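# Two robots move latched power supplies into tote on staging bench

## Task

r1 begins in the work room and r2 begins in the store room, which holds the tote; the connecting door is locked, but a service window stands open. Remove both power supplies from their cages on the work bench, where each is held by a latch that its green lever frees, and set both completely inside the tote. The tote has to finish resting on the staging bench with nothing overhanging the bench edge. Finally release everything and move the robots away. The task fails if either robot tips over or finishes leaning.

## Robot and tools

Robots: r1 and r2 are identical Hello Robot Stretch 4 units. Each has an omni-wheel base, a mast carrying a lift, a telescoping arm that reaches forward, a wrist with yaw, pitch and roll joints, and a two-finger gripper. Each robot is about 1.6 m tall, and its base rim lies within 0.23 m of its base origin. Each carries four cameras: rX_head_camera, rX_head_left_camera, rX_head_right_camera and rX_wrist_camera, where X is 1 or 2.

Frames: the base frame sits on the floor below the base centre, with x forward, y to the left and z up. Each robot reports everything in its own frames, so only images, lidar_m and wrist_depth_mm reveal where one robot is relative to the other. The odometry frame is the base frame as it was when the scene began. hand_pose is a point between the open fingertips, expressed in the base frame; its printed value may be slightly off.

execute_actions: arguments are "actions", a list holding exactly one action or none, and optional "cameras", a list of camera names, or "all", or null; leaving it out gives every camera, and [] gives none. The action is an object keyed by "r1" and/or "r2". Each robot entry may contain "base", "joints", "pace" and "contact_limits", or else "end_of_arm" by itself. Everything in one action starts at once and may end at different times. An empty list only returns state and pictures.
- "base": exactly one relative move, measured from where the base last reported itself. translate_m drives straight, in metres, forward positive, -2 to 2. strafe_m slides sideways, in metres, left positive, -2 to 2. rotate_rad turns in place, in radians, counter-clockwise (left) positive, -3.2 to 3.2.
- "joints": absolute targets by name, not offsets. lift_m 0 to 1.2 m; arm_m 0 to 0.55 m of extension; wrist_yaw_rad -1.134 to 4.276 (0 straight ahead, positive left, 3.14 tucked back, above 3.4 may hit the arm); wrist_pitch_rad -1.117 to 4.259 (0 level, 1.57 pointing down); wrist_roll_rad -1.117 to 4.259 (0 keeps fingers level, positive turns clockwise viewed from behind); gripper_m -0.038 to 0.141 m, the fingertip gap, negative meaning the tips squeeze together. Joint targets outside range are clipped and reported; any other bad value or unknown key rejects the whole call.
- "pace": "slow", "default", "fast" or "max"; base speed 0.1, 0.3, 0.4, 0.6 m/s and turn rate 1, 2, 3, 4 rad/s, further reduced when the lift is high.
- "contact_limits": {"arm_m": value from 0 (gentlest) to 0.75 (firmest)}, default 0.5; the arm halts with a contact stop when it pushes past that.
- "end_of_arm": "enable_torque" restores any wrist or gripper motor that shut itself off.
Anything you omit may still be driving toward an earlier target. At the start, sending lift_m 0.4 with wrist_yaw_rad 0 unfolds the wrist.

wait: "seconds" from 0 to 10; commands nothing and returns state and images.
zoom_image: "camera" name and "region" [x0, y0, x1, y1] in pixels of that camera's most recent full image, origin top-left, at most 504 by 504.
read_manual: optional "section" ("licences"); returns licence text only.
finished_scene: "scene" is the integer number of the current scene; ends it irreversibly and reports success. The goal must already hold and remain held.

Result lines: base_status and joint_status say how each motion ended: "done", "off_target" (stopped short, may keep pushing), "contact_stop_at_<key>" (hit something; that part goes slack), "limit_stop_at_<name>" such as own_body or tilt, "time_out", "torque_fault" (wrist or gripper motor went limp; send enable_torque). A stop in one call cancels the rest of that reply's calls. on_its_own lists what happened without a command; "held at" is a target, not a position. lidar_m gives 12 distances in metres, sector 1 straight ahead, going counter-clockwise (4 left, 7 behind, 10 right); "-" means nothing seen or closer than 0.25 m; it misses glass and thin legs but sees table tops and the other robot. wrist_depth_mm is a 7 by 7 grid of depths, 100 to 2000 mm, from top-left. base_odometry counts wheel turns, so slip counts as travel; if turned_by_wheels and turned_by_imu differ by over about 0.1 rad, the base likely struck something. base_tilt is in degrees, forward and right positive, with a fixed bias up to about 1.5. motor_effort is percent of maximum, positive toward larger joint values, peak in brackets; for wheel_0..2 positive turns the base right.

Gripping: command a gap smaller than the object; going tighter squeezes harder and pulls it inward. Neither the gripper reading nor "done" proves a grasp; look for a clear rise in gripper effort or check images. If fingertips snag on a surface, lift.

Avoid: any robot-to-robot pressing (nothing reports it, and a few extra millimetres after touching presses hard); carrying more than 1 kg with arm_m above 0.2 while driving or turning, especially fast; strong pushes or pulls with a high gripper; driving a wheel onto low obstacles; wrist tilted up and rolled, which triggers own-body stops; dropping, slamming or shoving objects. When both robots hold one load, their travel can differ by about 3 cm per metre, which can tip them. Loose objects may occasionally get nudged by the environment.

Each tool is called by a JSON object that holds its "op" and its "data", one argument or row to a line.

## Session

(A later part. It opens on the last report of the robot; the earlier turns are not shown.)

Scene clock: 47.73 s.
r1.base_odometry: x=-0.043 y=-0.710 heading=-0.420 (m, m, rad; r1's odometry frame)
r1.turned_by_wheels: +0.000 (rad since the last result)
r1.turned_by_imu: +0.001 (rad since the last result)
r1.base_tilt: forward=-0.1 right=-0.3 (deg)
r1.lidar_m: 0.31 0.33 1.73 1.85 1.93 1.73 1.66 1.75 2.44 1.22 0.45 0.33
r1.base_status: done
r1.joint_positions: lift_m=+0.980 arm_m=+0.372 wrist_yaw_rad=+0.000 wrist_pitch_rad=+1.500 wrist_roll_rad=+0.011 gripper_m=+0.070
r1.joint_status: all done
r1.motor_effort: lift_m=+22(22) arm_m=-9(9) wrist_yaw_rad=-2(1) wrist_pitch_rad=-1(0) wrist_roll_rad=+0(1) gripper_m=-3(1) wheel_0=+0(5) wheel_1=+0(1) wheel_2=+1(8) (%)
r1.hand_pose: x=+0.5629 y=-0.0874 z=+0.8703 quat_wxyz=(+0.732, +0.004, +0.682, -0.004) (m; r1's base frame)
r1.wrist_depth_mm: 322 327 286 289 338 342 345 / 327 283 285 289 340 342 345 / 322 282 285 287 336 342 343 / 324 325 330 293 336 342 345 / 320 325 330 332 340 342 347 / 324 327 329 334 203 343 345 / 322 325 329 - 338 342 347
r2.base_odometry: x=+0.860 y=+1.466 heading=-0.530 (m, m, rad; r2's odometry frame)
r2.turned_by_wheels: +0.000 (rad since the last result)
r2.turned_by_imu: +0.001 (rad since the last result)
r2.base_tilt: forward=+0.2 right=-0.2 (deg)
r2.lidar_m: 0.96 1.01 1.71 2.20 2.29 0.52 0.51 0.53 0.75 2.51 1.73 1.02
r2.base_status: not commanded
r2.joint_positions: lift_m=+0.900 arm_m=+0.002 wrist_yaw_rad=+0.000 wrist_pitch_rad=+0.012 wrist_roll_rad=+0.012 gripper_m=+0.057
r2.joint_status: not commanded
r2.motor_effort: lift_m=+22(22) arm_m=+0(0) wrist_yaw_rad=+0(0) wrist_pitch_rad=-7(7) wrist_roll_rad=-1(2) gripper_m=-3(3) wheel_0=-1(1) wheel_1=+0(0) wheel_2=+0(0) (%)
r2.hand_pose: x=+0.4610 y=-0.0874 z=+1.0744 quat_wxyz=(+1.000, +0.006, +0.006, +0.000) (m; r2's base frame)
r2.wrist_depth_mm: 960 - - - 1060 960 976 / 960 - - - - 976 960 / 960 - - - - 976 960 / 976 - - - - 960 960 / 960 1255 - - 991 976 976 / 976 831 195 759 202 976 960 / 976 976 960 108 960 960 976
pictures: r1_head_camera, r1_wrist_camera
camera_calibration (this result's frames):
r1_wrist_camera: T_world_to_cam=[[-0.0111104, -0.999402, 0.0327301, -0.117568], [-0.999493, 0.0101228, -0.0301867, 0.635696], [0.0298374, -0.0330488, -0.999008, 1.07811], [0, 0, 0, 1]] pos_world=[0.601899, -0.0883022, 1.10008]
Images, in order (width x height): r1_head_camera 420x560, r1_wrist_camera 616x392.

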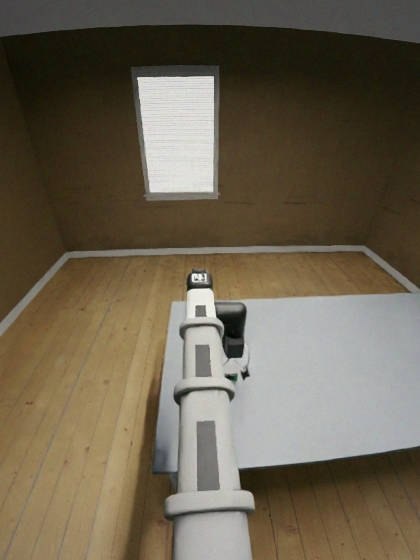

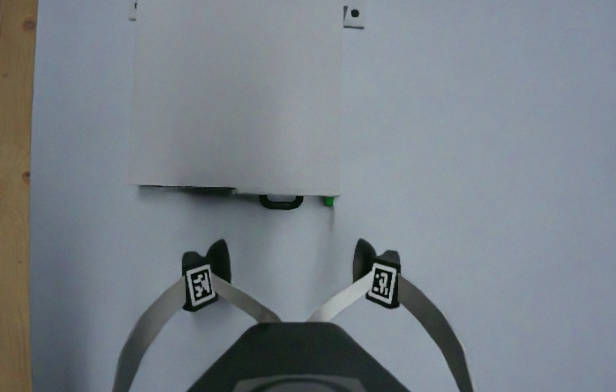

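{"op": "execute_actions", "data": {
  "actions": [
    {"r1":{"joints":{"lift_m":0.903,"arm_m":0.39}}}
  ],
  "cameras": ["r1_wrist_camera"]
}}

Scene clock: 49.67 s.
r1.base_odometry: x=-0.043 y=-0.710 heading=-0.420 (m, m, rad; r1's odometry frame)
r1.turned_by_wheels: +0.000 (rad since the last result)
r1.turned_by_imu: +0.000 (rad since the last result)
r1.base_tilt: forward=-0.1 right=-0.4 (deg)
r1.lidar_m: 0.29 0.32 1.73 1.87 1.91 1.74 1.66 1.73 2.43 1.23 0.44 0.32
r1.base_status: not commanded
r1.joint_positions: lift_m=+0.903 arm_m=+0.388 wrist_yaw_rad=+0.000 wrist_pitch_rad=+1.500 wrist_roll_rad=+0.011 gripper_m=+0.070
r1.joint_status: all done
r1.motor_effort: lift_m=+18(22) arm_m=+9(9) wrist_yaw_rad=-3(1) wrist_pitch_rad=-2(0) wrist_roll_rad=+2(2) gripper_m=-2(1) wheel_0=+0(1) wheel_1=+0(1) wheel_2=+1(1) (%)
r1.hand_pose: x=+0.5796 y=-0.0874 z=+0.7936 quat_wxyz=(+0.732, +0.004, +0.682, -0.004) (m; r1's base frame)
r1.wrist_depth_mm: 249 207 209 211 260 264 266 / 249 207 209 212 262 264 266 / 248 207 208 211 259 264 265 / 248 207 208 211 260 264 265 / 250 252 254 257 259 264 266 / 248 250 253 255 202 263 266 / 248 250 252 - 260 263 265
r2.base_odometry: x=+0.860 y=+1.466 heading=-0.530 (m, m, rad; r2's odometry frame)
r2.turned_by_wheels: +0.000 (rad since the last result)
r2.turned_by_imu: +0.000 (rad since the last result)
r2.base_tilt: forward=+0.1 right=-0.2 (deg)
r2.lidar_m: 0.96 1.02 1.73 2.21 2.31 0.51 0.50 0.53 0.75 2.52 1.69 1.01
r2.base_status: not commanded
r2.joint_positions: lift_m=+0.900 arm_m=+0.002 wrist_yaw_rad=+0.000 wrist_pitch_rad=+0.012 wrist_roll_rad=+0.012 gripper_m=+0.057
r2.joint_status: not commanded
r2.motor_effort: lift_m=+22(22) arm_m=-1(0) wrist_yaw_rad=+0(0) wrist_pitch_rad=-7(7) wrist_roll_rad=-1(0) gripper_m=-3(4) wheel_0=-1(1) wheel_1=+0(0) wheel_2=+0(0) (%)
r2.hand_pose: x=+0.4610 y=-0.0874 z=+1.0744 quat_wxyz=(+1.000, +0.006, +0.006, +0.000) (m; r2's base frame)
r2.wrist_depth_mm: 960 - - - 1060 960 960 / 960 - - - - 976 976 / 960 - - - - 976 960 / 960 - - - - 976 960 / 960 1255 - - 1008 960 976 / 960 831 195 759 202 960 960 / 960 976 976 108 976 976 960
pictures: r1_wrist_camera
camera_calibration (this result's frames):
r1_wrist_camera: T_world_to_cam=[[-0.0110493, -0.999403, 0.0327331, -0.11491], [-0.999502, 0.0100708, -0.0299104, 0.649881], [0.0295629, -0.0330473, -0.999016, 1.00122], [0, 0, 0, 1]] pos_world=[0.618688, -0.0882991, 1.02343]
Images, in order (width x height): r1_wrist_camera 616x392.

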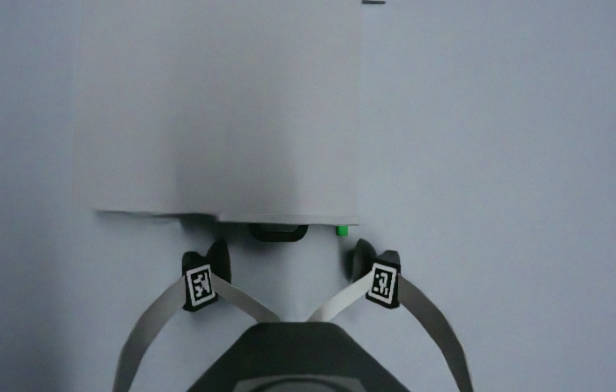

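{"op": "execute_actions", "data": {
  "actions": [
    {"r1":{"joints":{"arm_m":0.401,"wrist_roll_rad":0.04},"pace":"slow","contact_limits":{"arm_m":0.1}}}
  ],
  "cameras": ["r1_wrist_camera"]
}}

Scene clock: 50.73 s.
r1.base_odometry: x=-0.043 y=-0.710 heading=-0.420 (m, m, rad; r1's odometry frame)
r1.turned_by_wheels: +0.000 (rad since the last result)
r1.turned_by_imu: +0.000 (rad since the last result)
r1.base_tilt: forward=+0.0 right=-0.3 (deg)
r1.lidar_m: 0.30 0.34 1.71 1.86 1.93 1.74 1.65 1.74 2.42 1.23 0.45 0.34
r1.base_status: not commanded
r1.joint_positions: lift_m=+0.903 arm_m=+0.399 wrist_yaw_rad=+0.000 wrist_pitch_rad=+1.500 wrist_roll_rad=+0.040 gripper_m=+0.070
r1.joint_status: all done
r1.motor_effort: lift_m=+18(18) arm_m=+10(8) wrist_yaw_rad=-3(1) wrist_pitch_rad=-1(2) wrist_roll_rad=-1(0) gripper_m=-2(2) wheel_0=+1(0) wheel_1=+0(0) wheel_2=+1(1) (%)
r1.contact_limits: arm_m 0.1
r1.hand_pose: x=+0.5906 y=-0.0874 z=+0.7936 quat_wxyz=(+0.731, +0.015, +0.682, -0.014) (m; r1's base frame)
r1.wrist_depth_mm: 248 206 209 212 260 264 266 / 250 207 209 212 259 264 266 / 249 206 209 211 260 263 265 / 249 206 209 211 262 263 266 / 248 250 213 231 259 263 266 / 248 251 253 256 203 263 266 / 249 251 253 - 262 264 265
r2.base_odometry: x=+0.860 y=+1.466 heading=-0.530 (m, m, rad; r2's odometry frame)
r2.turned_by_wheels: +0.000 (rad since the last result)
r2.turned_by_imu: +0.000 (rad since the last result)
r2.base_tilt: forward=+0.1 right=-0.2 (deg)
r2.lidar_m: 0.97 1.03 1.73 2.21 2.30 0.53 0.46 0.53 0.77 2.51 1.71 1.02
r2.base_status: not commanded
r2.joint_positions: lift_m=+0.900 arm_m=+0.002 wrist_yaw_rad=+0.000 wrist_pitch_rad=+0.012 wrist_roll_rad=+0.012 gripper_m=+0.057
r2.joint_status: not commanded
r2.motor_effort: lift_m=+22(22) arm_m=+0(0) wrist_yaw_rad=+0(0) wrist_pitch_rad=-7(7) wrist_roll_rad=-2(1) gripper_m=-3(3) wheel_0=-1(1) wheel_1=-1(0) wheel_2=+0(0) (%)
r2.hand_pose: x=+0.4610 y=-0.0874 z=+1.0744 quat_wxyz=(+1.000, +0.006, +0.006, +0.000) (m; r2's base frame)
r2.wrist_depth_mm: 960 - - - 1060 960 960 / 960 - - - - 976 960 / 960 - - - - 960 976 / 960 - - - - 976 976 / 960 1281 - - 1008 976 976 / 976 831 195 768 202 960 976 / 960 976 976 108 976 976 976
pictures: r1_wrist_camera
camera_calibration (this result's frames):
r1_wrist_camera: T_world_to_cam=[[-0.0394019, -0.998751, 0.0307306, -0.0963996], [-0.998817, 0.0384906, -0.0297033, 0.662703], [0.0284833, -0.0318646, -0.999086, 1.00169], [0, 0, 0, 1]] pos_world=[0.62959, -0.0898686, 1.02342]
Images, in order (width x height): r1_wrist_camera 616x392.

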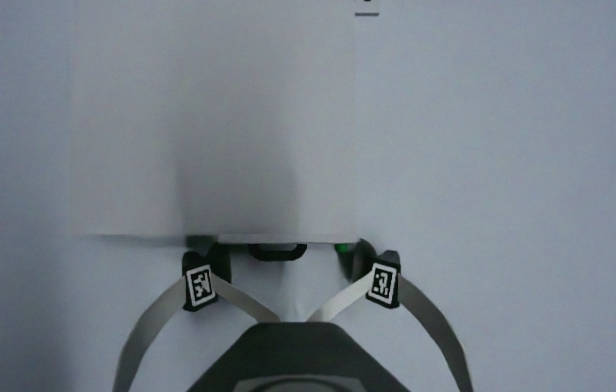

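{"op": "execute_actions", "data": {
  "actions": [
    {"r1":{"joints":{"gripper_m":0.03}}}
  ],
  "cameras": ["r1_wrist_camera"]
}}

{"op": "zoom_image", "data": {
  "camera": "r1_wrist_camera",
  "region": [200, 210, 400, 330]
}}

Scene clock: 52.03 s.
r1.base_odometry: x=-0.043 y=-0.710 heading=-0.420 (m, m, rad; r1's odometry frame)
r1.turned_by_wheels: +0.000 (rad since the last result)
r1.turned_by_imu: +0.000 (rad since the last result)
r1.base_tilt: forward=+0.0 right=-0.4 (deg)
r1.lidar_m: 0.30 0.32 1.70 1.85 1.92 1.71 1.66 1.75 2.46 1.21 0.45 0.32
r1.base_status: not commanded
r1.joint_positions: lift_m=+0.903 arm_m=+0.399 wrist_yaw_rad=+0.000 wrist_pitch_rad=+1.501 wrist_roll_rad=+0.040 gripper_m=+0.030
r1.joint_status: all done
r1.motor_effort: lift_m=+20(20) arm_m=+9(9) wrist_yaw_rad=-2(1) wrist_pitch_rad=-3(3) wrist_roll_rad=+0(0) gripper_m=-11(8) wheel_0=+2(2) wheel_1=+1(1) wheel_2=+2(1) (%)
r1.hand_pose: x=+0.5904 y=-0.0874 z=+0.7935 quat_wxyz=(+0.731, +0.014, +0.682, -0.014) (m; r1's base frame)
r1.wrist_depth_mm: 247 206 207 209 259 260 263 / 248 206 208 209 257 260 264 / 248 205 208 209 257 262 264 / 247 206 207 209 258 260 263 / 248 250 213 214 258 262 264 / 248 249 195 254 193 260 263 / 247 250 252 - 258 262 264
r2.base_odometry: x=+0.860 y=+1.466 heading=-0.530 (m, m, rad; r2's odometry frame)
r2.turned_by_wheels: +0.000 (rad since the last result)
r2.turned_by_imu: +0.000 (rad since the last result)
r2.base_tilt: forward=+0.1 right=-0.2 (deg)
r2.lidar_m: 0.97 1.01 1.73 2.19 2.31 0.52 0.48 0.54 0.70 2.50 1.70 1.02
r2.base_status: not commanded
r2.joint_positions: lift_m=+0.900 arm_m=+0.002 wrist_yaw_rad=+0.000 wrist_pitch_rad=+0.012 wrist_roll_rad=+0.012 gripper_m=+0.057
r2.joint_status: not commanded
r2.motor_effort: lift_m=+22(22) arm_m=-1(0) wrist_yaw_rad=+0(0) wrist_pitch_rad=-6(6) wrist_roll_rad=+0(2) gripper_m=-3(3) wheel_0=+0(1) wheel_1=-1(1) wheel_2=+0(0) (%)
r2.hand_pose: x=+0.4610 y=-0.0874 z=+1.0744 quat_wxyz=(+1.000, +0.006, +0.006, +0.000) (m; r2's base frame)
r2.wrist_depth_mm: 960 - - - 1060 960 976 / 960 - - - - 960 976 / 960 - - - - 991 960 / 960 - - - - 960 976 / 960 1281 - - 1008 976 960 / 960 831 195 759 202 976 976 / 976 976 976 108 960 976 976
pictures: r1_wrist_camera
camera_calibration (this result's frames):
r1_wrist_camera: T_world_to_cam=[[-0.0393415, -0.998753, 0.0307416, -0.0964394], [-0.998836, 0.0384488, -0.0291097, 0.662119], [0.0278914, -0.0318511, -0.999103, 1.00189], [0, 0, 0, 1]] pos_world=[0.629611, -0.0898654, 1.02324]
Images, in order (width x height): r1_wrist_camera 616x392.

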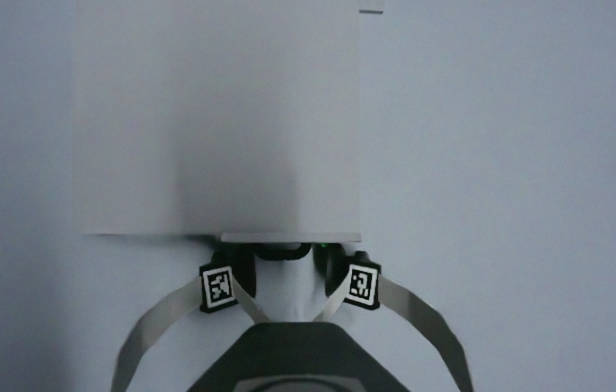

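Region (200, 210, 400, 330) of r1_wrist_camera's 616x392 image, scaled by 2.520; it fills the top 302 rows of this view, and the rest is white.

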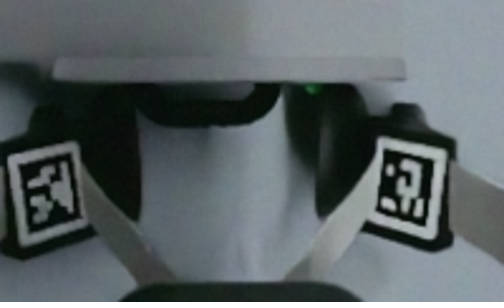

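{"op": "execute_actions", "data": {
  "actions": [
    {"r1":{"joints":{"gripper_m":0.0,"lift_m":0.892,"arm_m":0.404},"pace":"slow","contact_limits":{"arm_m":0.15}}}
  ],
  "cameras": ["r1_wrist_camera"]
}}

{"op": "execute_actions", "data": {
  "actions": [
    {"r1":{"joints":{"arm_m":0.38},"pace":"slow"}}
  ],
  "cameras": ["r1_wrist_camera"]
}}

Scene clock: 53.67 s.
r1.base_odometry: x=-0.043 y=-0.710 heading=-0.420 (m, m, rad; r1's odometry frame)
r1.turned_by_wheels: +0.000 (rad since the last result)
r1.turned_by_imu: +0.000 (rad since the last result)
r1.base_tilt: forward=+0.0 right=-0.4 (deg)
r1.lidar_m: 0.30 0.34 1.70 1.85 1.92 1.74 1.67 1.75 2.42 1.25 0.45 0.33
r1.base_status: not commanded
r1.joint_positions: lift_m=+0.892 arm_m=+0.402 wrist_yaw_rad=-0.002 wrist_pitch_rad=+1.507 wrist_roll_rad=+0.040 gripper_m=+0.001
r1.joint_status: all done
r1.motor_effort: lift_m=+20(20) arm_m=+11(9) wrist_yaw_rad=+4(6) wrist_pitch_rad=-21(21) wrist_roll_rad=-1(0) gripper_m=-23(23) wheel_0=+2(2) wheel_1=+1(1) wheel_2=+1(2) (%)
r1.contact_limits: arm_m 0.15
r1.hand_pose: x=+0.5912 y=-0.0875 z=+0.7824 quat_wxyz=(+0.729, +0.015, +0.684, -0.014) (m; r1's base frame)
r1.wrist_depth_mm: 234 193 196 198 246 248 250 / 235 193 195 197 247 249 251 / 235 193 195 197 246 249 251 / 236 193 195 198 247 248 251 / 237 238 200 204 247 250 252 / 236 237 200 243 191 249 252 / 236 239 241 - 247 251 253
r2.base_odometry: x=+0.860 y=+1.466 heading=-0.530 (m, m, rad; r2's odometry frame)
r2.turned_by_wheels: +0.000 (rad since the last result)
r2.turned_by_imu: +0.000 (rad since the last result)
r2.base_tilt: forward=+0.1 right=-0.2 (deg)
r2.lidar_m: 0.97 1.03 1.73 2.20 2.28 0.52 0.49 0.53 0.78 2.52 1.73 1.03
r2.base_status: not commanded
r2.joint_positions: lift_m=+0.900 arm_m=+0.002 wrist_yaw_rad=+0.000 wrist_pitch_rad=+0.012 wrist_roll_rad=+0.012 gripper_m=+0.057
r2.joint_status: not commanded
r2.motor_effort: lift_m=+21(22) arm_m=-1(0) wrist_yaw_rad=+0(0) wrist_pitch_rad=-7(7) wrist_roll_rad=-2(2) gripper_m=-1(2) wheel_0=-1(1) wheel_1=-1(1) wheel_2=+0(0) (%)
r2.hand_pose: x=+0.4610 y=-0.0874 z=+1.0744 quat_wxyz=(+1.000, +0.006, +0.006, +0.000) (m; r2's base frame)
r2.wrist_depth_mm: 960 - - - 1060 976 976 / 960 - - - - 976 976 / 960 - - - - 976 976 / 960 - - - - 976 976 / 960 1255 - - 1008 976 991 / 960 831 195 759 202 976 976 / 976 960 976 108 960 976 960
pictures: r1_wrist_camera
camera_calibration (this result's frames):
r1_wrist_camera: T_world_to_cam=[[-0.0414577, -0.99866, 0.0309781, -0.0950365], [-0.998902, 0.0407505, -0.0231218, 0.658108], [0.0218285, -0.0319026, -0.999253, 0.99447], [0, 0, 0, 1]] pos_world=[0.631738, -0.0900012, 1.01189]
Images, in order (width x height): r1_wrist_camera 616x392.

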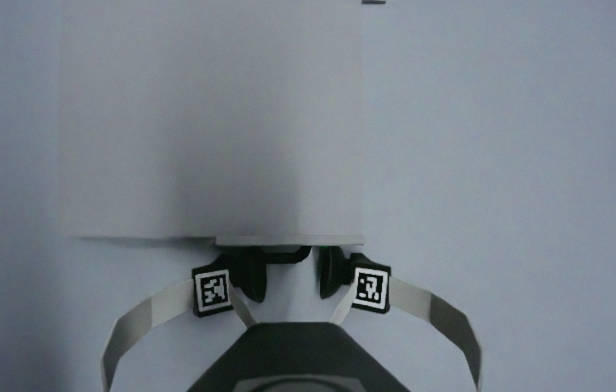

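Scene clock: 54.93 s.
r1.base_odometry: x=-0.043 y=-0.710 heading=-0.420 (m, m, rad; r1's odometry frame)
r1.turned_by_wheels: +0.000 (rad since the last result)
r1.turned_by_imu: +0.000 (rad since the last result)
r1.base_tilt: forward=-0.1 right=-0.4 (deg)
r1.lidar_m: 0.31 0.32 1.75 1.86 1.92 1.74 1.67 1.74 2.43 1.22 0.46 0.34
r1.base_status: not commanded
r1.joint_positions: lift_m=+0.892 arm_m=+0.382 wrist_yaw_rad=+0.000 wrist_pitch_rad=+1.500 wrist_roll_rad=+0.040 gripper_m=+0.000
r1.joint_status: all done
r1.motor_effort: lift_m=+20(20) arm_m=-9(13) wrist_yaw_rad=-3(14) wrist_pitch_rad=+1(32) wrist_roll_rad=+1(0) gripper_m=-5(19) wheel_0=+1(2) wheel_1=+0(1) wheel_2=+0(4) (%)
r1.hand_pose: x=+0.5730 y=-0.0874 z=+0.7825 quat_wxyz=(+0.732, +0.015, +0.681, -0.014) (m; r1's base frame)
r1.wrist_depth_mm: 238 196 198 200 250 252 254 / 238 196 198 200 248 252 255 / 237 196 198 200 249 252 254 / 238 196 198 200 250 252 254 / 238 241 243 213 249 251 254 / 237 241 186 190 179 251 253 / 237 239 242 - 249 253 253
r2.base_odometry: x=+0.860 y=+1.466 heading=-0.530 (m, m, rad; r2's odometry frame)
r2.turned_by_wheels: +0.000 (rad since the last result)
r2.turned_by_imu: +0.000 (rad since the last result)
r2.base_tilt: forward=+0.0 right=-0.1 (deg)
r2.lidar_m: 0.96 1.03 1.69 2.20 2.31 0.53 0.51 0.53 0.75 2.51 1.69 1.03
r2.base_status: not commanded
r2.joint_positions: lift_m=+0.900 arm_m=+0.002 wrist_yaw_rad=+0.000 wrist_pitch_rad=+0.012 wrist_roll_rad=+0.012 gripper_m=+0.057
r2.joint_status: not commanded
r2.motor_effort: lift_m=+22(22) arm_m=-1(0) wrist_yaw_rad=+0(0) wrist_pitch_rad=-7(7) wrist_roll_rad=-3(2) gripper_m=-4(3) wheel_0=-1(1) wheel_1=+0(0) wheel_2=+0(0) (%)
r2.hand_pose: x=+0.4610 y=-0.0874 z=+1.0744 quat_wxyz=(+1.000, +0.006, +0.006, +0.000) (m; r2's base frame)
r2.wrist_depth_mm: 960 - - - 1042 960 960 / 976 - - - - 960 960 / 976 - - - - 976 976 / 960 - - - - 976 960 / 960 1281 - - 1008 976 960 / 960 831 194 759 202 976 976 / 976 976 976 108 976 960 976
pictures: r1_wrist_camera
camera_calibration (this result's frames):
r1_wrist_camera: T_world_to_cam=[[-0.039442, -0.99875, 0.0306937, -0.09669], [-0.998804, 0.0385181, -0.0301304, 0.645206], [0.0289105, -0.0318454, -0.999075, 0.990793], [0, 0, 0, 1]] pos_world=[0.611976, -0.0898691, 1.01228]
Images, in order (width x height): r1_wrist_camera 616x392.

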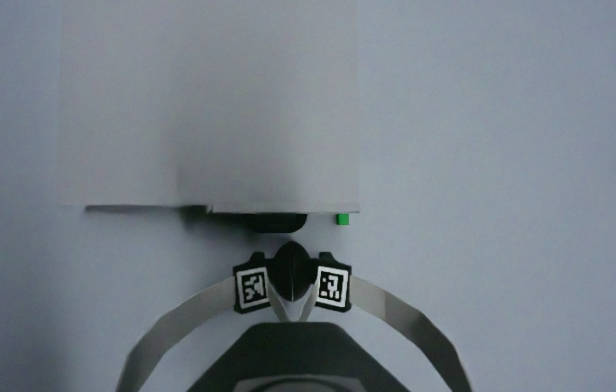

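{"op": "execute_actions", "data": {
  "actions": [
    {"r1":{"joints":{"gripper_m":0.062,"arm_m":0.1},"pace":"fast"}}
  ],
  "cameras": []
}}

{"op": "execute_actions", "data": {
  "actions": [
    {"r1":{"joints":{"wrist_pitch_rad":0.35,"wrist_roll_rad":0.27}}}
  ],
  "cameras": []
}}

{"op": "execute_actions", "data": {
  "actions": [
    {"r1":{"joints":{"lift_m":0.733,"arm_m":0.125}}}
  ],
  "cameras": ["r1_wrist_camera"]
}}

Scene clock: 58.03 s.
r1.base_odometry: x=-0.043 y=-0.710 heading=-0.420 (m, m, rad; r1's odometry frame)
r1.turned_by_wheels: +0.000 (rad since the last result)
r1.turned_by_imu: +0.000 (rad since the last result)
r1.base_tilt: forward=+0.0 right=-0.3 (deg)
r1.lidar_m: 0.32 0.34 1.73 1.87 1.92 1.72 1.66 1.73 2.43 1.21 0.46 0.38
r1.base_status: not commanded
r1.joint_positions: lift_m=+0.892 arm_m=+0.102 wrist_yaw_rad=+0.000 wrist_pitch_rad=+1.500 wrist_roll_rad=+0.040 gripper_m=+0.062
r1.joint_status: all done
r1.motor_effort: lift_m=+20(20) arm_m=-9(11) wrist_yaw_rad=-1(3) wrist_pitch_rad=-1(6) wrist_roll_rad=-1(0) gripper_m=-1(5) wheel_0=+1(1) wheel_1=+0(0) wheel_2=+0(0) (%)
r1.hand_pose: x=+0.2929 y=-0.0874 z=+0.7825 quat_wxyz=(+0.731, +0.015, +0.682, -0.014) (m; r1's base frame)
r1.wrist_depth_mm: 240 242 245 248 251 254 257 / 239 242 246 248 250 253 256 / 240 241 245 247 250 254 255 / 239 241 245 248 251 255 256 / 960 991 991 1008 1008 1042 1042 / 976 976 199 788 1008 1008 1025 / 976 976 768 - 991 1025 1042
r2.base_odometry: x=+0.860 y=+1.466 heading=-0.530 (m, m, rad; r2's odometry frame)
r2.turned_by_wheels: +0.000 (rad since the last result)
r2.turned_by_imu: +0.001 (rad since the last result)
r2.base_tilt: forward=+0.2 right=-0.2 (deg)
r2.lidar_m: 0.97 0.99 1.74 2.19 2.26 0.53 0.47 0.55 0.73 2.51 1.69 1.04
r2.base_status: not commanded
r2.joint_positions: lift_m=+0.900 arm_m=+0.002 wrist_yaw_rad=+0.000 wrist_pitch_rad=+0.012 wrist_roll_rad=+0.012 gripper_m=+0.057
r2.joint_status: not commanded
r2.motor_effort: lift_m=+22(22) arm_m=+0(0) wrist_yaw_rad=+0(0) wrist_pitch_rad=-7(7) wrist_roll_rad=+0(3) gripper_m=-3(3) wheel_0=-1(1) wheel_1=-1(0) wheel_2=+0(0) (%)
r2.hand_pose: x=+0.4610 y=-0.0874 z=+1.0744 quat_wxyz=(+1.000, +0.006, +0.006, +0.000) (m; r2's base frame)
r2.wrist_depth_mm: 960 - - - 1060 976 976 / 976 - - - - 976 960 / 960 - - - - 976 976 / 960 - - - - 960 976 / 976 1281 - - 1008 960 976 / 976 831 195 759 202 976 976 / 960 960 976 108 960 976 976
pictures: none
No camera images: the call's "cameras" was empty. Leave "cameras" out to get every camera's image.

Scene clock: 59.27 s.
r1.base_odometry: x=-0.043 y=-0.710 heading=-0.420 (m, m, rad; r1's odometry frame)
r1.turned_by_wheels: +0.000 (rad since the last result)
r1.turned_by_imu: +0.000 (rad since the last result)
r1.base_tilt: forward=+0.0 right=-0.3 (deg)
r1.lidar_m: 0.31 0.32 1.72 1.86 1.91 1.73 1.67 1.73 2.43 1.23 0.46 0.33
r1.base_status: not commanded
r1.joint_positions: lift_m=+0.892 arm_m=+0.102 wrist_yaw_rad=+0.000 wrist_pitch_rad=+0.353 wrist_roll_rad=+0.270 gripper_m=+0.062
r1.joint_status: all done
r1.motor_effort: lift_m=+20(20) arm_m=-9(9) wrist_yaw_rad=-2(2) wrist_pitch_rad=-7(10) wrist_roll_rad=+2(5) gripper_m=-2(2) wheel_0=+1(1) wheel_1=+0(0) wheel_2=+0(0) (%)
r1.hand_pose: x=+0.5432 y=-0.0874 z=+0.9706 quat_wxyz=(+0.976, +0.132, +0.174, -0.024) (m; r1's base frame)
r1.wrist_depth_mm: - - - - - - - / - - - - - - - / - - - - - - 778 / - - - 809 707 640 580 / - - 574 535 530 504 473 / - 1808 199 407 410 421 394 / 1618 469 424 - 382 351 342
r2.base_odometry: x=+0.860 y=+1.466 heading=-0.530 (m, m, rad; r2's odometry frame)
r2.turned_by_wheels: +0.000 (rad since the last result)
r2.turned_by_imu: +0.000 (rad since the last result)
r2.base_tilt: forward=+0.2 right=-0.2 (deg)
r2.lidar_m: 0.96 1.02 1.74 2.20 2.32 0.49 0.48 0.52 0.72 2.51 1.71 1.02
r2.base_status: not commanded
r2.joint_positions: lift_m=+0.900 arm_m=+0.002 wrist_yaw_rad=+0.000 wrist_pitch_rad=+0.012 wrist_roll_rad=+0.012 gripper_m=+0.057
r2.joint_status: not commanded
r2.motor_effort: lift_m=+22(22) arm_m=-1(0) wrist_yaw_rad=+0(0) wrist_pitch_rad=-7(6) wrist_roll_rad=-1(2) gripper_m=-2(3) wheel_0=-1(1) wheel_1=+0(0) wheel_2=+0(0) (%)
r2.hand_pose: x=+0.4610 y=-0.0874 z=+1.0744 quat_wxyz=(+1.000, +0.006, +0.006, +0.000) (m; r2's base frame)
r2.wrist_depth_mm: 960 - - - 1060 960 976 / 960 - - - - 960 976 / 960 - - - - 960 960 / 960 - - - - 960 960 / 976 1281 - - 1008 976 960 / 976 831 195 759 202 960 976 / 960 976 976 108 976 976 976
pictures: none
No camera images: the call's "cameras" was empty. Leave "cameras" out to get every camera's image.

Scene clock: 61.00 s.
r1.base_odometry: x=-0.043 y=-0.710 heading=-0.420 (m, m, rad; r1's odometry frame)
r1.turned_by_wheels: +0.000 (rad since the last result)
r1.turned_by_imu: +0.000 (rad since the last result)
r1.base_tilt: forward=+0.0 right=-0.3 (deg)
r1.lidar_m: 0.31 0.32 1.72 1.87 1.92 1.73 1.67 1.73 2.43 1.22 0.45 0.32
r1.base_status: not commanded
r1.joint_positions: lift_m=+0.733 arm_m=+0.123 wrist_yaw_rad=+0.000 wrist_pitch_rad=+0.352 wrist_roll_rad=+0.270 gripper_m=+0.062
r1.joint_status: all done
r1.motor_effort: lift_m=+18(19) arm_m=+9(12) wrist_yaw_rad=-3(1) wrist_pitch_rad=-7(8) wrist_roll_rad=-1(1) gripper_m=-3(3) wheel_0=+1(1) wheel_1=+0(0) wheel_2=+0(0) (%)
r1.hand_pose: x=+0.5650 y=-0.0874 z=+0.8119 quat_wxyz=(+0.976, +0.132, +0.174, -0.024) (m; r1's base frame)
r1.wrist_depth_mm: - - - - - - - / - - - - - 699 597 / - - - 535 517 452 404 / - 634 351 327 370 330 306 / - 347 272 274 279 265 251 / 340 291 199 248 216 220 208 / 262 240 238 - 202 185 182
r2.base_odometry: x=+0.860 y=+1.466 heading=-0.530 (m, m, rad; r2's odometry frame)
r2.turned_by_wheels: +0.000 (rad since the last result)
r2.turned_by_imu: +0.000 (rad since the last result)
r2.base_tilt: forward=+0.1 right=-0.2 (deg)
r2.lidar_m: 0.96 1.02 1.72 2.19 2.32 0.52 0.50 0.52 0.74 2.49 1.73 1.03
r2.base_status: not commanded
r2.joint_positions: lift_m=+0.900 arm_m=+0.002 wrist_yaw_rad=+0.000 wrist_pitch_rad=+0.012 wrist_roll_rad=+0.012 gripper_m=+0.057
r2.joint_status: not commanded
r2.motor_effort: lift_m=+22(22) arm_m=+0(0) wrist_yaw_rad=+0(0) wrist_pitch_rad=-7(6) wrist_roll_rad=-2(0) gripper_m=-3(3) wheel_0=+0(1) wheel_1=+0(0) wheel_2=+0(0) (%)
r2.hand_pose: x=+0.4610 y=-0.0874 z=+1.0744 quat_wxyz=(+1.000, +0.006, +0.006, +0.000) (m; r2's base frame)
r2.wrist_depth_mm: 960 - - - 1042 976 960 / 960 - - - - 976 960 / 960 - - - - 976 976 / 960 - - - - 960 976 / 960 1281 - - 1008 976 976 / 960 831 195 768 202 976 976 / 960 976 960 108 960 976 976
pictures: r1_wrist_camera
camera_calibration (this result's frames):
r1_wrist_camera: T_world_to_cam=[[-0.122408, -0.963984, -0.236115, 0.168625], [-0.370728, 0.265095, -0.890104, 1.0012], [0.92064, -0.0214215, -0.389825, 0.0227848], [0, 0, 0, 1]] pos_world=[0.370835, -0.102372, 0.939865]
Images, in order (width x height): r1_wrist_camera 616x392.

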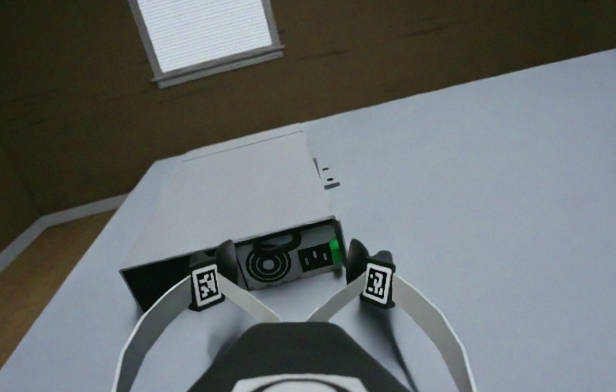

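{"op": "execute_actions", "data": {
  "actions": [
    {"r1":{"base":{"strafe_m":-0.015},"joints":{"wrist_yaw_rad":0.05,"arm_m":0.14,"lift_m":0.729},"pace":"slow"}}
  ],
  "cameras": ["r1_wrist_camera"]
}}

{"op": "zoom_image", "data": {
  "camera": "r1_wrist_camera",
  "region": [200, 210, 400, 330]
}}

Scene clock: 62.30 s.
r1.base_odometry: x=-0.049 y=-0.724 heading=-0.420 (m, m, rad; r1's odometry frame)
r1.turned_by_wheels: +0.000 (rad since the last result)
r1.turned_by_imu: +0.000 (rad since the last result)
r1.base_tilt: forward=+0.0 right=-0.4 (deg)
r1.lidar_m: 0.32 0.32 1.74 1.88 1.93 1.73 1.66 1.73 2.42 1.19 0.45 0.33
r1.base_status: done
r1.joint_positions: lift_m=+0.729 arm_m=+0.138 wrist_yaw_rad=+0.050 wrist_pitch_rad=+0.352 wrist_roll_rad=+0.270 gripper_m=+0.062
r1.joint_status: all done
r1.motor_effort: lift_m=+18(19) arm_m=+9(8) wrist_yaw_rad=-1(0) wrist_pitch_rad=-8(8) wrist_roll_rad=+0(1) gripper_m=-1(1) wheel_0=+1(4) wheel_1=-1(7) wheel_2=+0(1) (%)
r1.hand_pose: x=+0.5840 y=-0.0738 z=+0.8079 quat_wxyz=(+0.976, +0.128, +0.177, +0.001) (m; r1's base frame)
r1.wrist_depth_mm: - - - - - - - / - - - - - 668 580 / - - - 488 504 436 394 / - - 340 314 362 327 301 / - 309 256 253 272 259 245 / 325 278 199 242 211 214 202 / 254 232 233 - 198 181 178
r2.base_odometry: x=+0.860 y=+1.466 heading=-0.530 (m, m, rad; r2's odometry frame)
r2.turned_by_wheels: +0.000 (rad since the last result)
r2.turned_by_imu: +0.000 (rad since the last result)
r2.base_tilt: forward=+0.1 right=-0.3 (deg)
r2.lidar_m: 0.96 1.03 1.74 2.20 2.26 0.55 0.49 0.51 0.74 2.52 1.71 1.03
r2.base_status: not commanded
r2.joint_positions: lift_m=+0.900 arm_m=+0.002 wrist_yaw_rad=+0.000 wrist_pitch_rad=+0.012 wrist_roll_rad=+0.012 gripper_m=+0.057
r2.joint_status: not commanded
r2.motor_effort: lift_m=+21(22) arm_m=+0(0) wrist_yaw_rad=+0(0) wrist_pitch_rad=-6(7) wrist_roll_rad=+0(1) gripper_m=-2(2) wheel_0=-1(1) wheel_1=+0(0) wheel_2=+0(0) (%)
r2.hand_pose: x=+0.4610 y=-0.0874 z=+1.0744 quat_wxyz=(+1.000, +0.006, +0.006, +0.000) (m; r2's base frame)
r2.wrist_depth_mm: 960 - - - 1060 960 960 / 960 - - - - 976 960 / 960 - - - - 960 976 / 960 - - - - 976 960 / 960 1281 - - 1008 976 976 / 976 831 195 759 202 976 976 / 960 960 976 108 976 976 976
pictures: r1_wrist_camera
camera_calibration (this result's frames):
r1_wrist_camera: T_world_to_cam=[[-0.0743095, -0.968879, -0.236119, 0.154647], [-0.383454, 0.246331, -0.890103, 1.00714], [0.920566, 0.0243978, -0.389825, 0.0074749], [0, 0, 0, 1]] pos_world=[0.390801, -0.0984375, 0.935884]
Images, in order (width x height): r1_wrist_camera 616x392.

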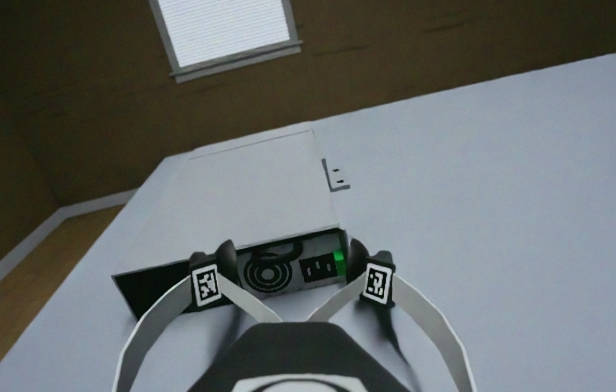

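Region (200, 210, 400, 330) of r1_wrist_camera's 616x392 image, scaled by 2.520; it fills the top 302 rows of this view, and the rest is white.

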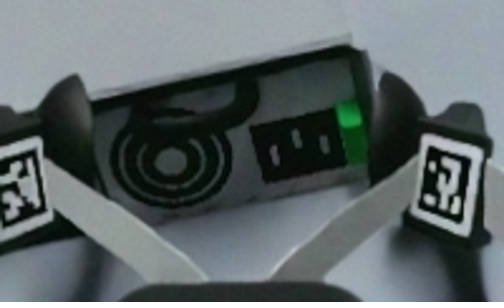

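{"op": "execute_actions", "data": {
  "actions": [
    {"r1":{"joints":{"gripper_m":0.042,"arm_m":0.145,"lift_m":0.731},"pace":"slow"}}
  ],
  "cameras": ["r1_wrist_camera"]
}}

{"op": "zoom_image", "data": {
  "camera": "r1_wrist_camera",
  "region": [200, 210, 400, 330]
}}

Scene clock: 63.63 s.
r1.base_odometry: x=-0.049 y=-0.724 heading=-0.420 (m, m, rad; r1's odometry frame)
r1.turned_by_wheels: +0.000 (rad since the last result)
r1.turned_by_imu: +0.000 (rad since the last result)
r1.base_tilt: forward=-0.1 right=-0.3 (deg)
r1.lidar_m: 0.30 0.33 1.75 1.87 1.94 1.71 1.66 1.75 2.42 1.20 0.44 0.32
r1.base_status: not commanded
r1.joint_positions: lift_m=+0.731 arm_m=+0.143 wrist_yaw_rad=+0.047 wrist_pitch_rad=+0.355 wrist_roll_rad=+0.270 gripper_m=+0.042
r1.joint_status: all done
r1.motor_effort: lift_m=+23(22) arm_m=+11(12) wrist_yaw_rad=+8(11) wrist_pitch_rad=-15(16) wrist_roll_rad=-1(1) gripper_m=-5(7) wheel_0=+1(1) wheel_1=-1(1) wheel_2=-1(1) (%)
r1.hand_pose: x=+0.5883 y=-0.0747 z=+0.8087 quat_wxyz=(+0.976, +0.128, +0.178, -0.001) (m; r1's base frame)
r1.wrist_depth_mm: - - - - - - - / - - - - - 668 574 / - - - 480 496 433 394 / - 603 334 315 359 325 300 / - 300 254 247 278 258 247 / 324 274 197 242 192 214 204 / 254 232 233 - 197 181 178
r2.base_odometry: x=+0.860 y=+1.466 heading=-0.530 (m, m, rad; r2's odometry frame)
r2.turned_by_wheels: +0.000 (rad since the last result)
r2.turned_by_imu: +0.000 (rad since the last result)
r2.base_tilt: forward=+0.2 right=-0.2 (deg)
r2.lidar_m: 0.97 1.02 1.74 2.21 2.30 0.53 0.49 0.52 0.72 2.52 1.73 1.02
r2.base_status: not commanded
r2.joint_positions: lift_m=+0.900 arm_m=+0.002 wrist_yaw_rad=+0.000 wrist_pitch_rad=+0.012 wrist_roll_rad=+0.012 gripper_m=+0.057
r2.joint_status: not commanded
r2.motor_effort: lift_m=+22(22) arm_m=+0(0) wrist_yaw_rad=+0(0) wrist_pitch_rad=-7(7) wrist_roll_rad=-1(2) gripper_m=-2(3) wheel_0=-1(1) wheel_1=+0(1) wheel_2=+1(0) (%)
r2.hand_pose: x=+0.4610 y=-0.0874 z=+1.0744 quat_wxyz=(+1.000, +0.006, +0.006, +0.000) (m; r2's base frame)
r2.wrist_depth_mm: 976 - - - 1060 960 960 / 960 - - - - 960 960 / 960 - - - - 976 976 / 976 - - - - 976 976 / 960 1281 - - 1008 960 976 / 960 831 195 759 202 976 976 / 960 960 960 108 976 976 976
pictures: r1_wrist_camera
camera_calibration (this result's frames):
r1_wrist_camera: T_world_to_cam=[[-0.0778646, -0.968686, -0.235762, 0.156165], [-0.385302, 0.247345, -0.889024, 1.00996], [0.9195, 0.0216162, -0.392496, 0.00649224], [0, 0, 0, 1]] pos_world=[0.395331, -0.0986749, 0.937249]
Images, in order (width x height): r1_wrist_camera 616x392.

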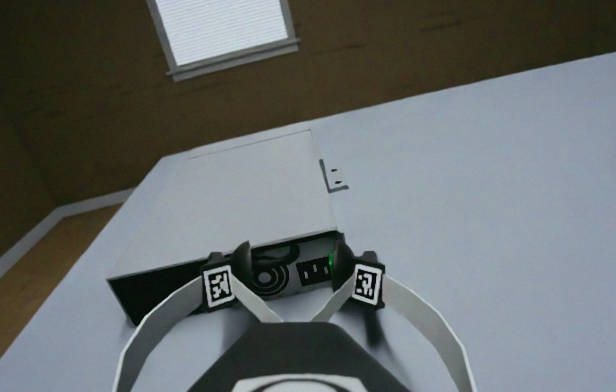

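Region (200, 210, 400, 330) of r1_wrist_camera's 616x392 image, scaled by 2.520; it fills the top 302 rows of this view, and the rest is white.

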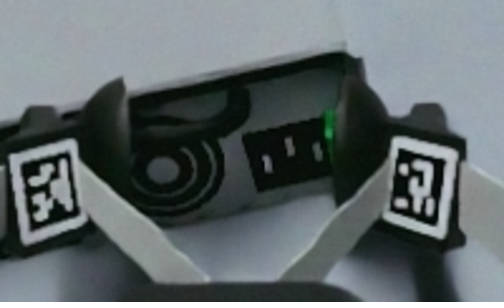

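{"op": "execute_actions", "data": {
  "actions": [
    {"r1":{"joints":{"gripper_m":0.032},"pace":"slow"}}
  ],
  "cameras": ["r1_wrist_camera"]
}}

{"op": "zoom_image", "data": {
  "camera": "r1_wrist_camera",
  "region": [200, 210, 400, 330]
}}

Scene clock: 64.53 s.
r1.base_odometry: x=-0.049 y=-0.724 heading=-0.420 (m, m, rad; r1's odometry frame)
r1.turned_by_wheels: +0.000 (rad since the last result)
r1.turned_by_imu: +0.000 (rad since the last result)
r1.base_tilt: forward=-0.1 right=-0.3 (deg)
r1.lidar_m: 0.30 0.32 1.72 1.89 1.94 1.75 1.67 1.73 2.43 1.21 0.46 0.34
r1.base_status: not commanded
r1.joint_positions: lift_m=+0.731 arm_m=+0.143 wrist_yaw_rad=+0.050 wrist_pitch_rad=+0.355 wrist_roll_rad=+0.270 gripper_m=+0.032
r1.joint_status: all done
r1.motor_effort: lift_m=+23(23) arm_m=+10(11) wrist_yaw_rad=-1(8) wrist_pitch_rad=-16(16) wrist_roll_rad=-1(0) gripper_m=-8(8) wheel_0=+1(1) wheel_1=-1(1) wheel_2=-1(1) (%)
r1.hand_pose: x=+0.5886 y=-0.0738 z=+0.8087 quat_wxyz=(+0.976, +0.128, +0.178, +0.001) (m; r1's base frame)
r1.wrist_depth_mm: - - - - - - - / - - - - - 668 574 / - - - 484 500 436 394 / - - 338 312 364 325 300 / - 307 255 247 277 258 244 / 325 273 196 241 195 213 204 / 254 231 232 - 198 180 178
r2.base_odometry: x=+0.860 y=+1.466 heading=-0.530 (m, m, rad; r2's odometry frame)
r2.turned_by_wheels: +0.000 (rad since the last result)
r2.turned_by_imu: +0.000 (rad since the last result)
r2.base_tilt: forward=+0.1 right=-0.2 (deg)
r2.lidar_m: 0.96 1.01 1.72 2.21 2.29 0.55 0.49 0.52 0.72 2.50 1.71 1.02
r2.base_status: not commanded
r2.joint_positions: lift_m=+0.900 arm_m=+0.002 wrist_yaw_rad=+0.000 wrist_pitch_rad=+0.012 wrist_roll_rad=+0.012 gripper_m=+0.057
r2.joint_status: not commanded
r2.motor_effort: lift_m=+22(22) arm_m=+0(0) wrist_yaw_rad=+0(0) wrist_pitch_rad=-6(7) wrist_roll_rad=-1(1) gripper_m=-2(3) wheel_0=+0(1) wheel_1=+0(0) wheel_2=+0(0) (%)
r2.hand_pose: x=+0.4610 y=-0.0874 z=+1.0744 quat_wxyz=(+1.000, +0.006, +0.006, +0.000) (m; r2's base frame)
r2.wrist_depth_mm: 960 - - - 1060 976 960 / 960 - - - - 976 960 / 960 - - - - 976 976 / 976 - - - - 960 960 / 960 1281 - - 1008 976 976 / 960 831 195 768 202 976 960 / 976 960 960 108 976 960 976
pictures: r1_wrist_camera
camera_calibration (this result's frames):
r1_wrist_camera: T_world_to_cam=[[-0.0747374, -0.968929, -0.235777, 0.155204], [-0.385985, 0.246116, -0.889068, 1.01026], [0.919473, 0.0245596, -0.392386, 0.00630551], [0, 0, 0, 1]] pos_world=[0.395747, -0.0984143, 0.937258]
Images, in order (width x height): r1_wrist_camera 616x392.

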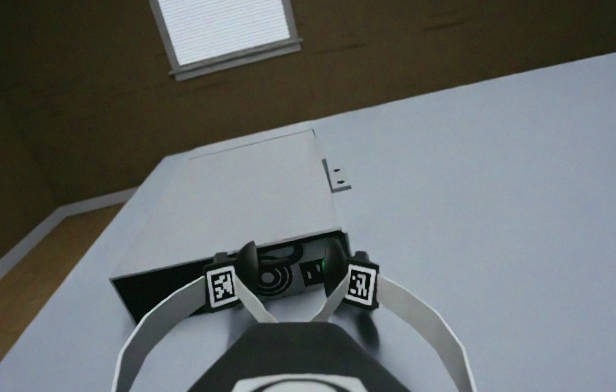

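Region (200, 210, 400, 330) of r1_wrist_camera's 616x392 image, scaled by 2.520; it fills the top 302 rows of this view, and the rest is white.

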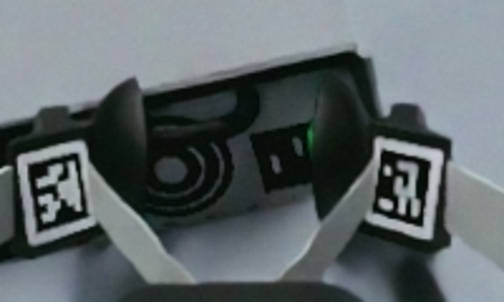

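Lever engaged. Push in, then squeeze while advancing.

{"op": "execute_actions", "data": {
  "actions": [
    {"r1":{"joints":{"arm_m":0.155},"pace":"slow","contact_limits":{"arm_m":0.2}}}
  ],
  "cameras": []
}}

{"op": "execute_actions", "data": {
  "actions": [
    {"r1":{"joints":{"arm_m":0.166,"gripper_m":0.0},"pace":"slow","contact_limits":{"arm_m":0.25}}}
  ],
  "cameras": ["r1_wrist_camera"]
}}

{"op": "zoom_image", "data": {
  "camera": "r1_wrist_camera",
  "region": [200, 210, 400, 330]
}}

Scene clock: 65.67 s.
r1.base_odometry: x=-0.050 y=-0.724 heading=-0.420 (m, m, rad; r1's odometry frame)
r1.turned_by_wheels: +0.000 (rad since the last result)
r1.turned_by_imu: +0.000 (rad since the last result)
r1.base_tilt: forward=-0.2 right=-0.3 (deg)
r1.lidar_m: 0.31 0.31 1.73 1.88 1.92 1.73 1.65 1.73 2.41 1.23 0.46 0.32
r1.base_status: not commanded
r1.joint_positions: lift_m=+0.731 arm_m=+0.152 wrist_yaw_rad=+0.046 wrist_pitch_rad=+0.359 wrist_roll_rad=+0.270 gripper_m=+0.032
r1.joint_status: arm_m contact_stop (moved +0.009 of +0.012)
r1.on_its_own: arm_m is slack since a contact_stop; wrist_pitch_rad is at rest, and its effort (-27) is outside its rest range (-23 to +23)
r1.motor_effort: lift_m=+22(23) arm_m=+0(19) wrist_yaw_rad=+9(11) wrist_pitch_rad=-27(28) wrist_roll_rad=+0(0) gripper_m=-6(7) wheel_0=+4(3) wheel_1=+3(3) wheel_2=-7(7) (%)
r1.contact_limits: arm_m 0.2
r1.hand_pose: x=+0.5965 y=-0.0749 z=+0.8077 quat_wxyz=(+0.975, +0.128, +0.180, -0.002) (m; r1's base frame)
r1.wrist_depth_mm: - - - - - - - / - - - - - 647 569 / - - - 466 492 427 389 / - 591 332 306 355 320 296 / - 297 248 241 276 255 244 / 317 264 194 240 195 212 202 / 253 231 230 - 195 179 178
r2.base_odometry: x=+0.860 y=+1.466 heading=-0.530 (m, m, rad; r2's odometry frame)
r2.turned_by_wheels: +0.000 (rad since the last result)
r2.turned_by_imu: +0.000 (rad since the last result)
r2.base_tilt: forward=+0.1 right=-0.2 (deg)
r2.lidar_m: 0.97 1.02 1.73 2.19 2.32 0.52 0.50 0.53 0.75 2.52 1.73 1.03
r2.base_status: not commanded
r2.joint_positions: lift_m=+0.900 arm_m=+0.002 wrist_yaw_rad=+0.000 wrist_pitch_rad=+0.012 wrist_roll_rad=+0.012 gripper_m=+0.057
r2.joint_status: not commanded
r2.motor_effort: lift_m=+22(22) arm_m=+0(0) wrist_yaw_rad=+0(0) wrist_pitch_rad=-6(7) wrist_roll_rad=-1(3) gripper_m=-3(3) wheel_0=-1(1) wheel_1=+0(0) wheel_2=+0(0) (%)
r2.hand_pose: x=+0.4610 y=-0.0874 z=+1.0744 quat_wxyz=(+1.000, +0.006, +0.006, +0.000) (m; r2's base frame)
r2.wrist_depth_mm: 960 - - - 1060 960 976 / 960 - - - - 960 960 / 960 - - - - 960 960 / 960 - - - - 976 976 / 976 1281 - - 1008 960 960 / 976 831 194 759 202 976 976 / 976 976 976 108 976 976 960
pictures: none
No camera images: the call's "cameras" was empty. Leave "cameras" out to get every camera's image.

not run: a stop came earlier in this reply.

Region (200, 210, 400, 330) of r1_wrist_camera's 616x392 image, scaled by 2.520; it fills the top 302 rows of this view, and the rest is white.

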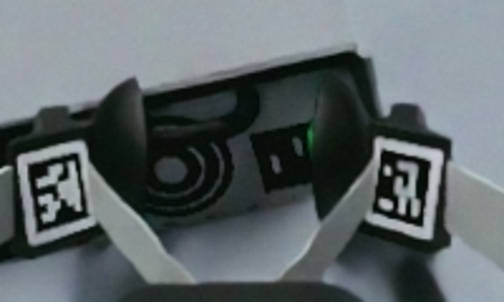

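{"op": "execute_actions", "data": {
  "actions": [
    {"r1":{"joints":{"arm_m":0.158,"gripper_m":0.01},"pace":"slow","contact_limits":{"arm_m":0.3}}}
  ],
  "cameras": ["r1_wrist_camera"]
}}

{"op": "execute_actions", "data": {
  "actions": [
    {"r1":{"joints":{"arm_m":0.165,"gripper_m":-0.012},"pace":"slow","contact_limits":{"arm_m":0.3}}}
  ],
  "cameras": ["r1_wrist_camera"]
}}

{"op": "zoom_image", "data": {
  "camera": "r1_wrist_camera",
  "region": [200, 210, 400, 330]
}}

Scene clock: 67.03 s.
r1.base_odometry: x=-0.050 y=-0.724 heading=-0.420 (m, m, rad; r1's odometry frame)
r1.turned_by_wheels: +0.000 (rad since the last result)
r1.turned_by_imu: +0.000 (rad since the last result)
r1.base_tilt: forward=-0.1 right=-0.4 (deg)
r1.lidar_m: 0.30 0.34 1.74 1.87 1.95 1.71 1.65 1.75 2.45 1.22 0.46 0.33
r1.base_status: not commanded
r1.joint_positions: lift_m=+0.731 arm_m=+0.155 wrist_yaw_rad=+0.047 wrist_pitch_rad=+0.361 wrist_roll_rad=+0.270 gripper_m=+0.010
r1.joint_status: all done
r1.on_its_own: wrist_pitch_rad is at rest, and its effort (-31) is outside its rest range (-23 to +23)
r1.motor_effort: lift_m=+21(21) arm_m=+17(18) wrist_yaw_rad=+7(10) wrist_pitch_rad=-31(32) wrist_roll_rad=+1(1) gripper_m=-14(15) wheel_0=+5(5) wheel_1=+3(3) wheel_2=-7(7) (%)
r1.contact_limits: arm_m 0.3
r1.hand_pose: x=+0.5996 y=-0.0747 z=+0.8073 quat_wxyz=(+0.975, +0.128, +0.181, -0.001) (m; r1's base frame)
r1.wrist_depth_mm: - - - - - - - / - - - - - 634 554 / - - 676 459 484 421 384 / - 569 325 301 351 317 294 / - 289 242 237 278 254 243 / 314 253 203 238 188 208 200 / 252 230 229 - 195 177 176
r2.base_odometry: x=+0.860 y=+1.466 heading=-0.530 (m, m, rad; r2's odometry frame)
r2.turned_by_wheels: +0.000 (rad since the last result)
r2.turned_by_imu: +0.000 (rad since the last result)
r2.base_tilt: forward=+0.2 right=-0.2 (deg)
r2.lidar_m: 0.96 1.02 1.70 2.22 2.34 0.51 0.48 0.51 0.74 2.51 1.70 1.00
r2.base_status: not commanded
r2.joint_positions: lift_m=+0.900 arm_m=+0.002 wrist_yaw_rad=+0.000 wrist_pitch_rad=+0.012 wrist_roll_rad=+0.012 gripper_m=+0.057
r2.joint_status: not commanded
r2.motor_effort: lift_m=+22(22) arm_m=-1(0) wrist_yaw_rad=+0(0) wrist_pitch_rad=-7(7) wrist_roll_rad=-3(3) gripper_m=-3(3) wheel_0=-1(1) wheel_1=+0(0) wheel_2=+0(0) (%)
r2.hand_pose: x=+0.4610 y=-0.0874 z=+1.0744 quat_wxyz=(+1.000, +0.006, +0.006, +0.000) (m; r2's base frame)
r2.wrist_depth_mm: 960 - - - 1060 976 960 / 960 - - - - 960 960 / 960 - - - - 976 960 / 976 - - - - 960 960 / 960 1281 - - 1008 976 976 / 960 831 195 768 202 960 960 / 960 960 976 108 976 976 976
pictures: r1_wrist_camera
camera_calibration (this result's frames):
r1_wrist_camera: T_world_to_cam=[[-0.0790475, -0.968774, -0.235008, 0.156815], [-0.390244, 0.247003, -0.886961, 1.01437], [0.917312, 0.0215984, -0.397583, 0.000953025], [0, 0, 0, 1]] pos_world=[0.407374, -0.0986557, 0.936939]
Images, in order (width x height): r1_wrist_camera 616x392.

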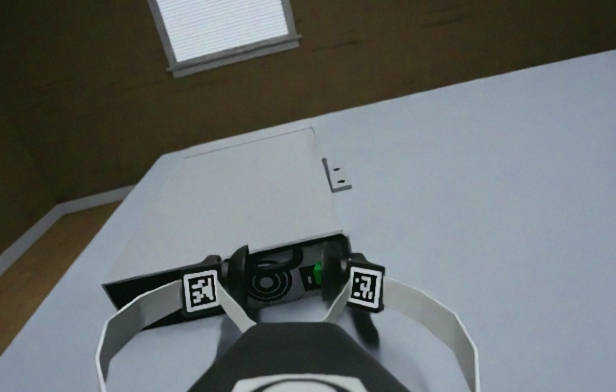

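Scene clock: 68.17 s.
r1.base_odometry: x=-0.050 y=-0.724 heading=-0.420 (m, m, rad; r1's odometry frame)
r1.turned_by_wheels: +0.000 (rad since the last result)
r1.turned_by_imu: +0.000 (rad since the last result)
r1.base_tilt: forward=-0.1 right=-0.3 (deg)
r1.lidar_m: 0.30 0.34 1.74 1.87 1.93 1.73 1.66 1.75 2.43 1.23 0.46 0.34
r1.base_status: not commanded
r1.joint_positions: lift_m=+0.731 arm_m=+0.162 wrist_yaw_rad=+0.045 wrist_pitch_rad=+0.364 wrist_roll_rad=+0.270 gripper_m=-0.011
r1.joint_status: all done
r1.on_its_own: wrist_pitch_rad is at rest, and its effort (-42) is outside its rest range (-23 to +23)
r1.motor_effort: lift_m=+21(22) arm_m=+18(20) wrist_yaw_rad=+13(13) wrist_pitch_rad=-42(42) wrist_roll_rad=+1(2) gripper_m=-19(21) wheel_0=+5(5) wheel_1=+3(3) wheel_2=-9(9) (%)
r1.contact_limits: arm_m 0.3
r1.hand_pose: x=+0.6059 y=-0.0751 z=+0.8064 quat_wxyz=(+0.975, +0.128, +0.182, -0.002) (m; r1's base frame)
r1.wrist_depth_mm: - - - - - - - / - - - - - 615 549 / - - 654 452 473 413 377 / - 535 320 296 347 312 289 / - 272 239 232 273 251 239 / 307 173 196 236 189 204 198 / 248 231 227 - 194 177 175
r2.base_odometry: x=+0.860 y=+1.466 heading=-0.530 (m, m, rad; r2's odometry frame)
r2.turned_by_wheels: +0.000 (rad since the last result)
r2.turned_by_imu: +0.000 (rad since the last result)
r2.base_tilt: forward=+0.1 right=-0.2 (deg)
r2.lidar_m: 0.97 1.01 1.71 2.20 2.30 0.53 0.49 0.53 0.73 2.52 1.71 1.01
r2.base_status: not commanded
r2.joint_positions: lift_m=+0.900 arm_m=+0.002 wrist_yaw_rad=+0.000 wrist_pitch_rad=+0.012 wrist_roll_rad=+0.012 gripper_m=+0.057
r2.joint_status: not commanded
r2.motor_effort: lift_m=+22(22) arm_m=-1(0) wrist_yaw_rad=+0(0) wrist_pitch_rad=-7(7) wrist_roll_rad=-2(1) gripper_m=-4(1) wheel_0=-1(1) wheel_1=+0(0) wheel_2=+0(0) (%)
r2.hand_pose: x=+0.4610 y=-0.0874 z=+1.0744 quat_wxyz=(+1.000, +0.006, +0.006, +0.000) (m; r2's base frame)
r2.wrist_depth_mm: 960 - - - 1060 976 976 / 960 - - - - 960 976 / 960 - - - - 976 960 / 976 - - - - 960 976 / 960 1281 - - 1008 960 960 / 976 831 195 768 202 976 976 / 991 960 960 108 960 976 976
pictures: r1_wrist_camera
camera_calibration (this result's frames):
r1_wrist_camera: T_world_to_cam=[[-0.0814259, -0.968678, -0.23459, 0.157764], [-0.392793, 0.247511, -0.885693, 1.01672], [0.916015, 0.0200272, -0.400644, -0.00207446], [0, 0, 0, 1]] pos_world=[0.414108, -0.0987856, 0.936682]
Images, in order (width x height): r1_wrist_camera 616x392.

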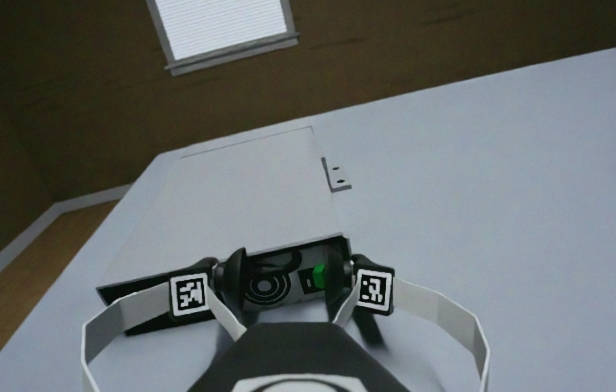

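Region (200, 210, 400, 330) of r1_wrist_camera's 616x392 image, scaled by 2.520; it fills the top 302 rows of this view, and the rest is white.

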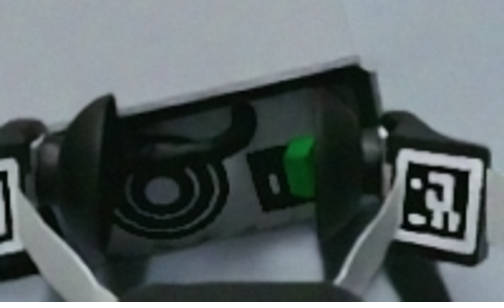

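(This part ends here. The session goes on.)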